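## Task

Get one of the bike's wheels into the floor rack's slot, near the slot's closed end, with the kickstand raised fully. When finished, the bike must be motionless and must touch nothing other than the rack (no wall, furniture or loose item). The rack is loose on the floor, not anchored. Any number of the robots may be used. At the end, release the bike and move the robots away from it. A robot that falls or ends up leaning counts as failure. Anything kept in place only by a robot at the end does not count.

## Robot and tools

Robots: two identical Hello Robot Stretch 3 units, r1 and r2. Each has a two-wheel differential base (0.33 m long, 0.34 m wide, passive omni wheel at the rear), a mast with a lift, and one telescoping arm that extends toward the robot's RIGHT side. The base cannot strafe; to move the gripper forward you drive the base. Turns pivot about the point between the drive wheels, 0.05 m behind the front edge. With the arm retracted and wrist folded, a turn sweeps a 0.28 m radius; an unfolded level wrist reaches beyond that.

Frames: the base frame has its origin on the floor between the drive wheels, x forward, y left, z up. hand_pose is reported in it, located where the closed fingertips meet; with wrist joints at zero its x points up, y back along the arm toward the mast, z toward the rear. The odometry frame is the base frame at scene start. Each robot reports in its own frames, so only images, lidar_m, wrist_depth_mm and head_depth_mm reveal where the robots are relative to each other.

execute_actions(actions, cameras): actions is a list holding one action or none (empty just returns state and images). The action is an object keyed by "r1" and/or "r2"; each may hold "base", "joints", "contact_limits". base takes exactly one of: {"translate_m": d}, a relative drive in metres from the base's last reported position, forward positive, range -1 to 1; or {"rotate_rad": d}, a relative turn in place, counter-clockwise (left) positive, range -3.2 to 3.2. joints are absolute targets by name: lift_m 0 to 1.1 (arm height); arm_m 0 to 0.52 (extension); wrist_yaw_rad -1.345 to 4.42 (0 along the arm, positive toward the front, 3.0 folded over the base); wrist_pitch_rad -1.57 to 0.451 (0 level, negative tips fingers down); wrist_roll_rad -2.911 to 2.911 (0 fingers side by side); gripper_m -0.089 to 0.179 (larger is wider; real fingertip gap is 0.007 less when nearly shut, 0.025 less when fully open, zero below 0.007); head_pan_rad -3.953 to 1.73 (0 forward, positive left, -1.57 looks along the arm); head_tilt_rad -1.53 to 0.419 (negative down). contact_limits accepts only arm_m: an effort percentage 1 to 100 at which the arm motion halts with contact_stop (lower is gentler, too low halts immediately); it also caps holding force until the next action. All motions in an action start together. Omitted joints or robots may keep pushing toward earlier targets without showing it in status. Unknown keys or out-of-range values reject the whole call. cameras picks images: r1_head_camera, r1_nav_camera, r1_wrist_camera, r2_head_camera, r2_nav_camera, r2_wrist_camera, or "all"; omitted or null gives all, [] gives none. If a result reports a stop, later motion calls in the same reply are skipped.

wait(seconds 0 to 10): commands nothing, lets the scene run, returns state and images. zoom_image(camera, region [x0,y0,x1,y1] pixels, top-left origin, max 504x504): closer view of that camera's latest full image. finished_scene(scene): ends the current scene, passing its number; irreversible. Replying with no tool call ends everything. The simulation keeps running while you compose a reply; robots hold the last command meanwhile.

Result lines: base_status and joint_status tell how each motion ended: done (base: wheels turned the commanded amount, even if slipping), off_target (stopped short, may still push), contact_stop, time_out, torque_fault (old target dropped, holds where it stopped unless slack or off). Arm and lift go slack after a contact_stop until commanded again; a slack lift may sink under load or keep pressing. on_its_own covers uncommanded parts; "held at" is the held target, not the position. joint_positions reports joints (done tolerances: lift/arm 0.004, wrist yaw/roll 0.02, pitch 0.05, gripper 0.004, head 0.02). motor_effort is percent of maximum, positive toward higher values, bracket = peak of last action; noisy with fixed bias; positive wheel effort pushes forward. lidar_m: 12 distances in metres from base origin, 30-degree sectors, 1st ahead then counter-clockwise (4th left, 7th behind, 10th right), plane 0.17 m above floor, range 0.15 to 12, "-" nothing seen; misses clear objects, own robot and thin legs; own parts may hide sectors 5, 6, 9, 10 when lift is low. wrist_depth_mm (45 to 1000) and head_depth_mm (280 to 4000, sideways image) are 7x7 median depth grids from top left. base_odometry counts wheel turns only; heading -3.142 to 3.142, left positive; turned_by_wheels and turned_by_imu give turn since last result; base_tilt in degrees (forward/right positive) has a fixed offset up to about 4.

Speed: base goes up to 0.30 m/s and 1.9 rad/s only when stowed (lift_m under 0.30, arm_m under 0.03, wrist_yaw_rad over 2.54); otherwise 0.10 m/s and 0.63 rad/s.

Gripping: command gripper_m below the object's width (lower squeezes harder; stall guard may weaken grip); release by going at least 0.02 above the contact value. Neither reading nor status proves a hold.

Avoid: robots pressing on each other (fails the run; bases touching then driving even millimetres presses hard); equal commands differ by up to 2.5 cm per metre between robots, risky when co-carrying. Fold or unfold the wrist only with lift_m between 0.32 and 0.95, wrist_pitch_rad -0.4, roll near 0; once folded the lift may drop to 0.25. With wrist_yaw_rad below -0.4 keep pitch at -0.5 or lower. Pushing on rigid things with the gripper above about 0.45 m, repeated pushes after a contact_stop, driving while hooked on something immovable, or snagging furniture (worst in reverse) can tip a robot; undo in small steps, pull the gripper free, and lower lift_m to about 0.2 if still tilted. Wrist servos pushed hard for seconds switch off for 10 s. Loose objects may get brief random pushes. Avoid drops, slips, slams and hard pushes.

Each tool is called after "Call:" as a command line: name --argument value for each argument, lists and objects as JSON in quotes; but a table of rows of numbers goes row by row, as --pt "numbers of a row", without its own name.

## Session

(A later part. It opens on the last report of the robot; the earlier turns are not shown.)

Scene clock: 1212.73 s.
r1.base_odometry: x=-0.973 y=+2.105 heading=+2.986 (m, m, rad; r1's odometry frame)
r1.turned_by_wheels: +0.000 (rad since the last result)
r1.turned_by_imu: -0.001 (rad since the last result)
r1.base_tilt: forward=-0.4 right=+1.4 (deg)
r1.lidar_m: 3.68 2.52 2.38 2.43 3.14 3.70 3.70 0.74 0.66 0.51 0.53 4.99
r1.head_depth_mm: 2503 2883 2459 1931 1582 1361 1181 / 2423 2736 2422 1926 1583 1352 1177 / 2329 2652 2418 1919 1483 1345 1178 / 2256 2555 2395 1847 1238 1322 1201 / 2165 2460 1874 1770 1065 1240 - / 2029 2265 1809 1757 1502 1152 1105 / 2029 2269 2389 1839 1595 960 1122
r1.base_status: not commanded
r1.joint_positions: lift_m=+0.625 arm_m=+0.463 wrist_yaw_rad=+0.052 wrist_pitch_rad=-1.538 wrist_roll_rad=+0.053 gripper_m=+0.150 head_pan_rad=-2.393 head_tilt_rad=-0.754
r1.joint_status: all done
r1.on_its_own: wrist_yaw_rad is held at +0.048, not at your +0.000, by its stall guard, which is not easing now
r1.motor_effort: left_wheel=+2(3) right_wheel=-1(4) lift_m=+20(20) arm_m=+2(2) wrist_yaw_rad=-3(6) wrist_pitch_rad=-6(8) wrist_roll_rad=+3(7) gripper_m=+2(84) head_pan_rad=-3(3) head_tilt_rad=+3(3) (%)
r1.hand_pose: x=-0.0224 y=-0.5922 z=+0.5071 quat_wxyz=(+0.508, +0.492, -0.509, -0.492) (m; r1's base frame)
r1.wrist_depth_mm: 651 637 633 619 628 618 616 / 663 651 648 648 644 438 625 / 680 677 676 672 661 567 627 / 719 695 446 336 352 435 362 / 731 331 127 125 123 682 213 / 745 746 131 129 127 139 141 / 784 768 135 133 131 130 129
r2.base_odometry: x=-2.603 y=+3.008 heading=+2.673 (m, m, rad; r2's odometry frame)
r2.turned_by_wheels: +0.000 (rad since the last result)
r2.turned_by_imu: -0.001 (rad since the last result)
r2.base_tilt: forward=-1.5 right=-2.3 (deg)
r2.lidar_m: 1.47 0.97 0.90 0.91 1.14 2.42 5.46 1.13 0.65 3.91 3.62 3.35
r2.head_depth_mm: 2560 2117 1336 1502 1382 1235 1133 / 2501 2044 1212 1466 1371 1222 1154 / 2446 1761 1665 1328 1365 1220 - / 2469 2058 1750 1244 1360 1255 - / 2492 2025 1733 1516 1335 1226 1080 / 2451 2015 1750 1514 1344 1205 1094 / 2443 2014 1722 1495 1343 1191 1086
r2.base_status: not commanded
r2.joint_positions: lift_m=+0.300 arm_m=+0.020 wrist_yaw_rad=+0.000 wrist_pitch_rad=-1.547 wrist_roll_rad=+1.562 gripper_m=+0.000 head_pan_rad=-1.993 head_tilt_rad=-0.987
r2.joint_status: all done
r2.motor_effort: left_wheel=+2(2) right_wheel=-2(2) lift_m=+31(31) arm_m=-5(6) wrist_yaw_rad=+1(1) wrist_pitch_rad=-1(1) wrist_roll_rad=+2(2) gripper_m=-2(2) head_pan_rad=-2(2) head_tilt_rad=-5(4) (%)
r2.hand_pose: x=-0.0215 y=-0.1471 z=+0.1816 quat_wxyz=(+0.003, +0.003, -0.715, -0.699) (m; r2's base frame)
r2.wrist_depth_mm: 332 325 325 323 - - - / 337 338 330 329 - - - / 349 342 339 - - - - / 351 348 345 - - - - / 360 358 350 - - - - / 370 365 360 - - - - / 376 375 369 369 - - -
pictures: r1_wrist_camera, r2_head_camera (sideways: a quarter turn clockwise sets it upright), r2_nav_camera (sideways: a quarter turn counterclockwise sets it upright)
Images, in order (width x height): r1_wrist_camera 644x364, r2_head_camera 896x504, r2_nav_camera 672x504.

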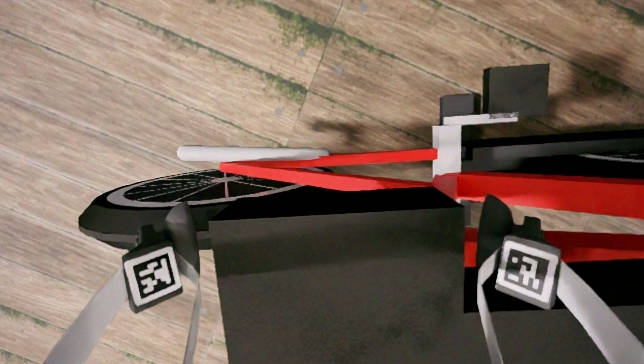

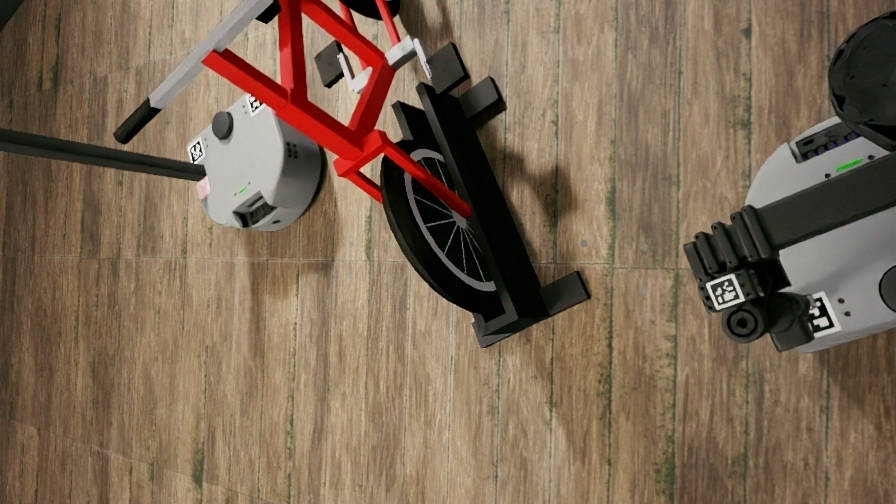

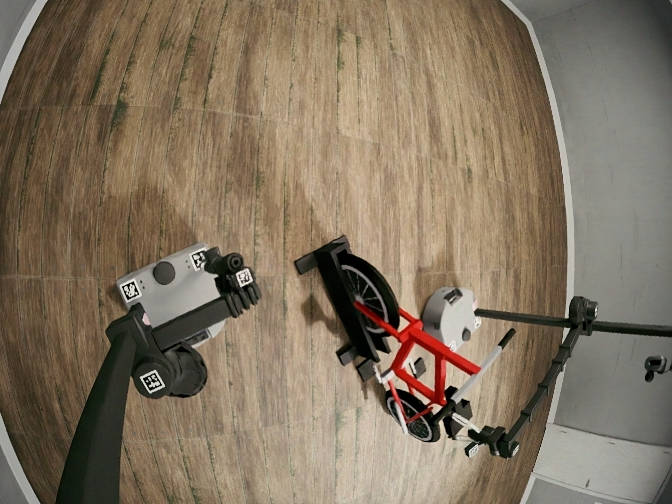

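Call:
execute_actions --actions '[{"r1": {"joints": {"lift_m": 0.72}}, "r2": {"base": {"translate_m": 0.15}}}]' --cameras '["r1_wrist_camera"]'

Call:
execute_actions --actions '[{"r1": {"joints": {"arm_m": 0.02, "head_pan_rad": -1.9}, "base": {"translate_m": 0.45}}, "r2": {"base": {"translate_m": 0.35}, "joints": {"head_pan_rad": -2.4, "head_tilt_rad": -0.7}}}]' --cameras '["r2_head_camera", "r1_head_camera", "r2_nav_camera"]'

Scene clock: 1225.77 s.
r1.base_odometry: x=-0.973 y=+2.105 heading=+2.986 (m, m, rad; r1's odometry frame)
r1.turned_by_wheels: +0.000 (rad since the last result)
r1.turned_by_imu: -0.001 (rad since the last result)
r1.base_tilt: forward=-0.4 right=+1.5 (deg)
r1.lidar_m: 3.69 2.53 2.37 2.42 3.14 3.72 3.72 0.75 0.66 0.52 0.53 5.00
r1.head_depth_mm: 2513 2871 2423 1925 1588 1350 1179 / 2415 2754 2428 1918 1581 1359 1175 / 2325 2647 2423 1927 1478 1354 1200 / 2248 2534 1923 1840 1247 1312 - / 2098 2365 1961 1821 1066 1234 - / 2097 2340 2303 1892 1498 - 1115 / 2025 2268 2378 1833 1644 993 1127
r1.base_status: not commanded
r1.joint_positions: lift_m=+0.719 arm_m=+0.463 wrist_yaw_rad=+0.051 wrist_pitch_rad=-1.542 wrist_roll_rad=+0.053 gripper_m=+0.150 head_pan_rad=-2.393 head_tilt_rad=-0.754
r1.joint_status: all done
r1.on_its_own: wrist_yaw_rad is held at +0.048, not at your +0.000, by its stall guard, which is not easing now
r1.motor_effort: left_wheel=+2(1) right_wheel=-1(1) lift_m=+42(43) arm_m=+1(2) wrist_yaw_rad=-4(3) wrist_pitch_rad=-4(6) wrist_roll_rad=+2(3) gripper_m=+0(2) head_pan_rad=-4(3) head_tilt_rad=+3(2) (%)
r1.hand_pose: x=-0.0225 y=-0.5912 z=+0.6010 quat_wxyz=(+0.506, +0.492, -0.508, -0.493) (m; r1's base frame)
r1.wrist_depth_mm: 743 723 730 710 706 707 698 / 758 736 746 742 715 720 723 / 778 773 768 751 749 726 641 / 815 791 428 219 307 453 396 / 858 811 815 224 222 222 260 / 875 861 859 231 231 856 828 / 891 890 881 237 859 846 829
r2.base_odometry: x=-2.737 y=+3.075 heading=+2.673 (m, m, rad; r2's odometry frame)
r2.turned_by_wheels: +0.000 (rad since the last result)
r2.turned_by_imu: -0.001 (rad since the last result)
r2.base_tilt: forward=-1.4 right=-2.3 (deg)
r2.lidar_m: 1.38 0.91 0.84 0.85 1.07 2.26 5.57 0.89 0.72 3.95 3.48 3.21
r2.head_depth_mm: 2571 2137 1323 1519 1372 1245 1137 / 2381 1778 1695 1434 1365 1232 1140 / 2471 2071 1748 1317 1354 1223 - / 2478 2075 1750 1490 1359 1256 - / 2470 2050 1732 1518 1358 1229 1087 / 2467 2037 1744 1511 1344 1204 1102 / 2405 2001 1707 1508 1331 1208 1093
r2.base_status: done
r2.joint_positions: lift_m=+0.300 arm_m=+0.020 wrist_yaw_rad=+0.000 wrist_pitch_rad=-1.547 wrist_roll_rad=+1.562 gripper_m=+0.000 head_pan_rad=-1.993 head_tilt_rad=-0.987
r2.joint_status: not commanded
r2.motor_effort: left_wheel=+2(6) right_wheel=-3(2) lift_m=+31(31) arm_m=-6(6) wrist_yaw_rad=+1(0) wrist_pitch_rad=-1(1) wrist_roll_rad=+2(2) gripper_m=-3(2) head_pan_rad=-2(2) head_tilt_rad=-4(4) (%)
r2.hand_pose: x=-0.0215 y=-0.1471 z=+0.1816 quat_wxyz=(+0.003, +0.003, -0.715, -0.699) (m; r2's base frame)
r2.wrist_depth_mm: 334 328 324 323 - - - / 338 338 331 327 - - - / 345 342 337 - - - - / 357 350 344 - - - - / 362 354 352 - - - - / 370 363 360 - - - - / 375 372 369 367 - - -
pictures: r1_wrist_camera
Images, in order (width x height): r1_wrist_camera 644x364.

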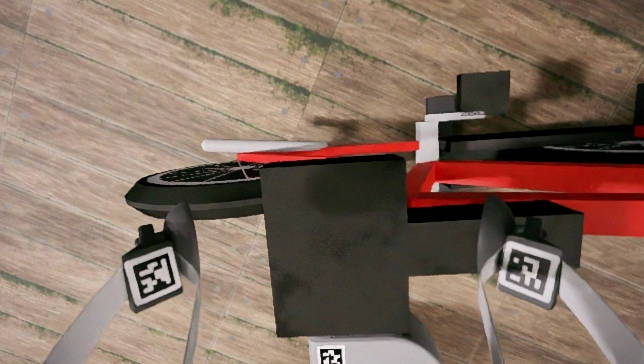

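Scene clock: 1231.77 s.
r1.base_odometry: x=-1.417 y=+2.175 heading=+2.986 (m, m, rad; r1's odometry frame)
r1.turned_by_wheels: +0.000 (rad since the last result)
r1.turned_by_imu: +0.002 (rad since the last result)
r1.base_tilt: forward=-0.4 right=+1.5 (deg)
r1.lidar_m: 3.38 2.32 2.19 2.23 2.89 4.10 4.00 0.99 0.53 0.53 3.40 4.62
r1.head_depth_mm: 2216 2477 2441 1941 988 1273 1180 / 2228 2507 2434 1918 1516 1271 - / 2259 2554 2416 1916 1575 1084 - / 2281 2587 2402 1910 1578 1071 - / 2330 2654 2401 1901 1571 1342 - / 2340 2667 2379 1885 1564 1341 1169 / 2378 2733 2366 1881 1560 1336 1165
r1.base_status: done
r1.joint_positions: lift_m=+0.719 arm_m=+0.020 wrist_yaw_rad=+0.050 wrist_pitch_rad=-1.543 wrist_roll_rad=+0.054 gripper_m=+0.150 head_pan_rad=-1.907 head_tilt_rad=-0.754
r1.joint_status: all done
r1.on_its_own: wrist_yaw_rad is held at +0.048, not at your +0.000, by its stall guard, which is not easing now
r1.motor_effort: left_wheel=+0(5) right_wheel=+0(4) lift_m=+41(41) arm_m=-4(6) wrist_yaw_rad=-2(4) wrist_pitch_rad=-4(4) wrist_roll_rad=+2(2) gripper_m=+1(1) head_pan_rad=+4(36) head_tilt_rad=+2(1) (%)
r1.hand_pose: x=-0.0225 y=-0.1484 z=+0.6011 quat_wxyz=(+0.506, +0.492, -0.508, -0.494) (m; r1's base frame)
r1.wrist_depth_mm: 742 727 719 721 715 714 703 / 752 748 739 744 732 731 719 / 780 776 788 740 745 737 738 / 792 794 800 799 - 769 769 / 838 831 817 807 - 798 804 / 843 865 837 836 843 819 819 / 900 894 866 895 852 871 865
r2.base_odometry: x=-3.049 y=+3.233 heading=+2.673 (m, m, rad; r2's odometry frame)
r2.turned_by_wheels: +0.000 (rad since the last result)
r2.turned_by_imu: -0.002 (rad since the last result)
r2.base_tilt: forward=-1.5 right=-2.3 (deg)
r2.lidar_m: 1.15 0.76 0.71 0.72 0.90 1.90 5.95 0.94 4.07 4.08 3.14 2.89
r2.head_depth_mm: - 3923 2456 1990 1655 1396 1192 / - 3604 1657 1844 1651 1394 1186 / 3859 3507 2326 1474 1587 1375 1191 / 3892 3693 2593 2002 1469 1369 1177 / 3799 3666 2520 1965 1609 1359 1174 / 3550 3526 2518 1961 1608 1363 1166 / 3467 3542 2462 1941 1585 1334 1159
r2.base_status: done
r2.joint_positions: lift_m=+0.300 arm_m=+0.020 wrist_yaw_rad=+0.000 wrist_pitch_rad=-1.547 wrist_roll_rad=+1.562 gripper_m=+0.000 head_pan_rad=-2.393 head_tilt_rad=-0.705
r2.joint_status: all done
r2.motor_effort: left_wheel=+2(6) right_wheel=-3(2) lift_m=+31(31) arm_m=-6(6) wrist_yaw_rad=+1(0) wrist_pitch_rad=-1(1) wrist_roll_rad=+2(2) gripper_m=-2(2) head_pan_rad=-3(20) head_tilt_rad=+1(16) (%)
r2.hand_pose: x=-0.0215 y=-0.1471 z=+0.1816 quat_wxyz=(+0.003, +0.003, -0.715, -0.699) (m; r2's base frame)
r2.wrist_depth_mm: 331 326 325 322 - - - / 338 334 330 331 - - - / 344 346 338 - - - - / 351 351 348 - - - - / 362 356 354 - - - - / 368 363 364 - - - - / 377 372 368 363 - - -
pictures: r1_head_camera (sideways: a quarter turn clockwise sets it upright), r2_head_camera (sideways: a quarter turn clockwise sets it upright), r2_nav_camera (sideways: a quarter turn counterclockwise sets it upright)
Images, in order (width x height): r1_head_camera 896x504, r2_head_camera 896x504, r2_nav_camera 672x504.

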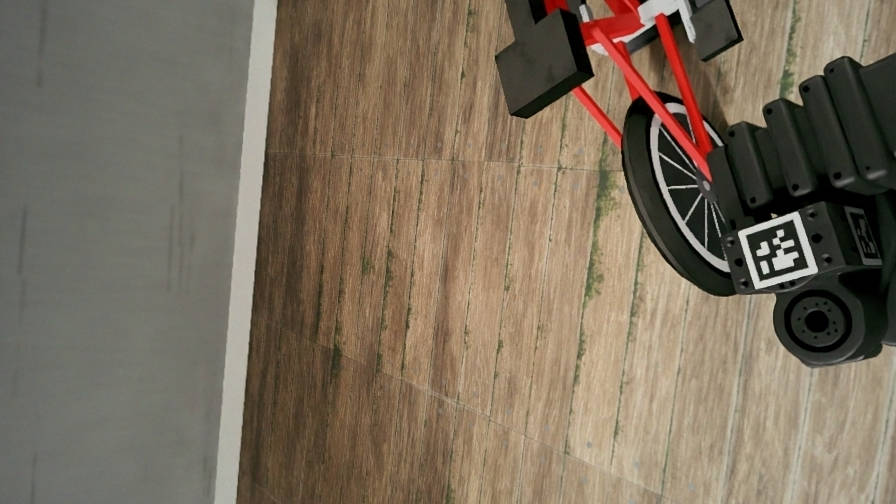

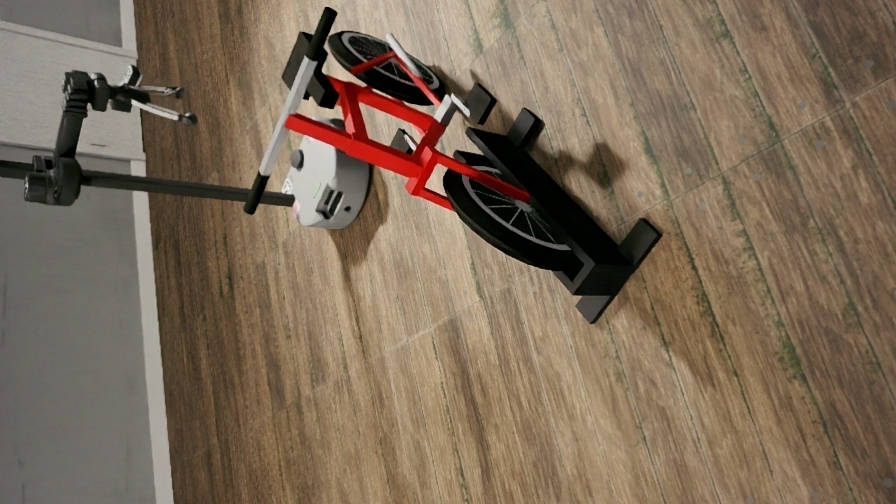

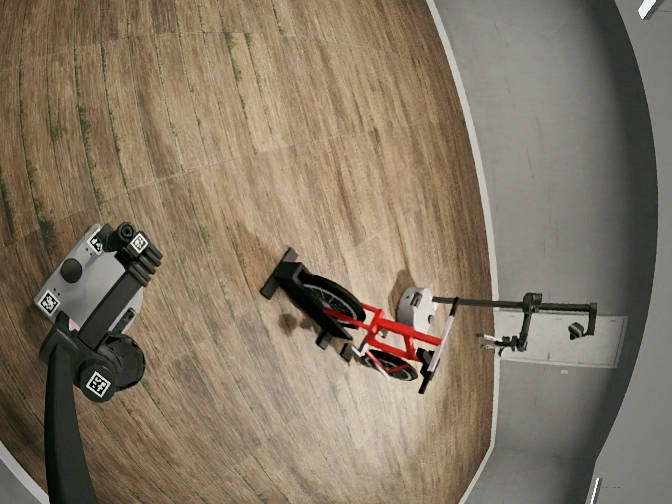

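Call:
execute_actions --actions '[{"r1": {"base": {"translate_m": 0.4}, "joints": {"head_pan_rad": -2.5, "head_tilt_rad": -0.7}}}]' --cameras '["r2_head_camera", "r1_head_camera"]'

Scene clock: 1247.63 s.
r1.base_odometry: x=-1.813 y=+2.237 heading=+2.986 (m, m, rad; r1's odometry frame)
r1.turned_by_wheels: +0.000 (rad since the last result)
r1.turned_by_imu: +0.002 (rad since the last result)
r1.base_tilt: forward=-0.4 right=+1.4 (deg)
r1.lidar_m: 3.10 2.15 2.01 2.06 2.66 4.48 4.23 0.74 0.74 2.81 3.63 4.27
r1.head_depth_mm: 3112 3396 2560 1973 1653 1393 1204 / 2890 3245 2433 1674 1610 1390 1197 / 2805 3065 2532 1362 1566 1387 1203 / 2683 3014 2628 1960 1305 1354 1216 / 2578 2885 2601 2016 1626 1354 - / 2440 2738 2601 2000 1639 1380 - / 2353 2618 2584 2000 1619 1380 1242
r1.base_status: done
r1.joint_positions: lift_m=+0.719 arm_m=+0.020 wrist_yaw_rad=+0.050 wrist_pitch_rad=-1.543 wrist_roll_rad=+0.054 gripper_m=+0.150 head_pan_rad=-2.493 head_tilt_rad=-0.705
r1.joint_status: all done
r1.on_its_own: wrist_yaw_rad is held at +0.048, not at your +0.000, by its stall guard, which is not easing now
r1.motor_effort: left_wheel=+0(7) right_wheel=+1(3) lift_m=+42(41) arm_m=-3(4) wrist_yaw_rad=-2(2) wrist_pitch_rad=-3(4) wrist_roll_rad=+2(2) gripper_m=+1(0) head_pan_rad=-4(40) head_tilt_rad=+4(12) (%)
r1.hand_pose: x=-0.0225 y=-0.1484 z=+0.6011 quat_wxyz=(+0.506, +0.492, -0.508, -0.494) (m; r1's base frame)
r1.wrist_depth_mm: 735 726 710 722 721 699 700 / 749 742 744 747 736 735 714 / 766 785 756 753 766 737 753 / 796 800 788 800 - 788 776 / 839 820 819 814 - 801 786 / 848 860 848 838 839 848 822 / 919 908 874 862 879 858 847
r2.base_odometry: x=-3.049 y=+3.233 heading=+2.673 (m, m, rad; r2's odometry frame)
r2.turned_by_wheels: +0.000 (rad since the last result)
r2.turned_by_imu: -0.002 (rad since the last result)
r2.base_tilt: forward=-1.3 right=-2.2 (deg)
r2.lidar_m: 1.15 0.76 0.71 0.71 0.90 1.90 5.93 0.94 4.05 4.10 3.13 2.89
r2.head_depth_mm: - 3617 2440 1987 1664 1400 1199 / - 3528 1648 1834 1653 1388 1196 / - 3801 2546 1451 1583 1379 1190 / 3946 3619 2560 1993 1453 1362 1184 / 3742 3619 2503 1953 1617 1359 1180 / 3624 3572 2552 1978 1603 1351 1163 / 3423 3561 2483 1932 1572 1347 1158
r2.base_status: not commanded
r2.joint_positions: lift_m=+0.300 arm_m=+0.020 wrist_yaw_rad=+0.000 wrist_pitch_rad=-1.547 wrist_roll_rad=+1.562 gripper_m=+0.000 head_pan_rad=-2.393 head_tilt_rad=-0.705
r2.joint_status: not commanded
r2.motor_effort: left_wheel=+2(2) right_wheel=-2(3) lift_m=+31(31) arm_m=-6(6) wrist_yaw_rad=+1(1) wrist_pitch_rad=-1(1) wrist_roll_rad=+2(2) gripper_m=-2(2) head_pan_rad=-2(3) head_tilt_rad=+1(2) (%)
r2.hand_pose: x=-0.0215 y=-0.1471 z=+0.1816 quat_wxyz=(+0.003, +0.003, -0.715, -0.699) (m; r2's base frame)
r2.wrist_depth_mm: 333 326 326 320 - - - / 339 337 331 328 - - - / 344 342 338 - - - - / 355 349 344 - - - - / 360 359 354 - - - - / 366 367 359 - - - - / 376 372 367 368 - - -
pictures: r1_head_camera (sideways: a quarter turn clockwise sets it upright), r2_head_camera (sideways: a quarter turn clockwise sets it upright)
Images, in order (width x height): r1_head_camera 896x504, r2_head_camera 896x504.

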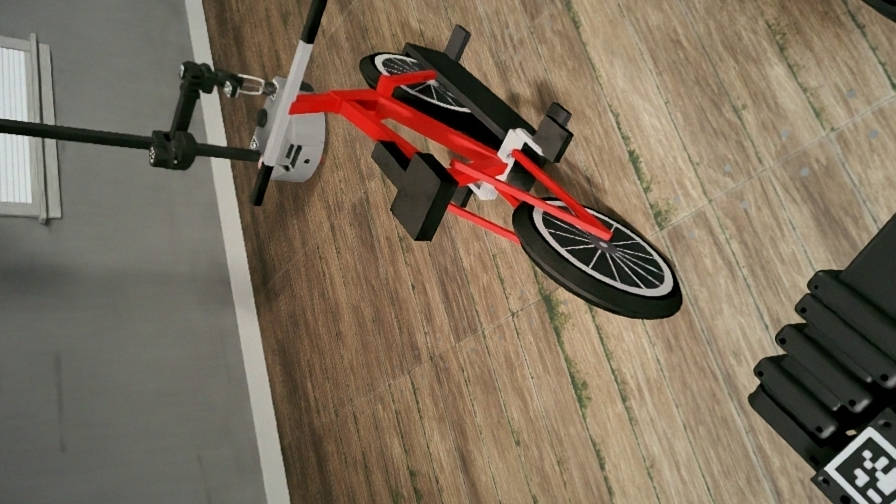

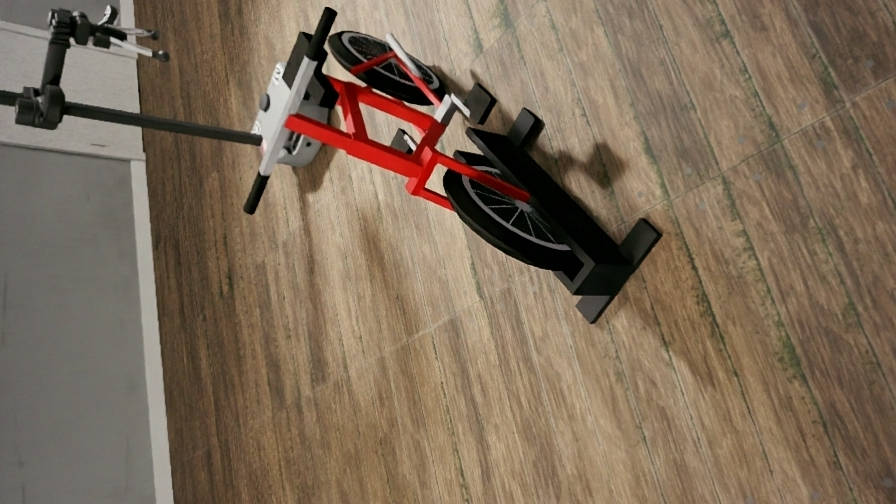

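The bike has not moved between the last two views. Its front wheel is near the closed end of the slot, the kickstand is up, and both robots are clear.

Call:
finished_scene --scene 2

The scene is finished: the task was done.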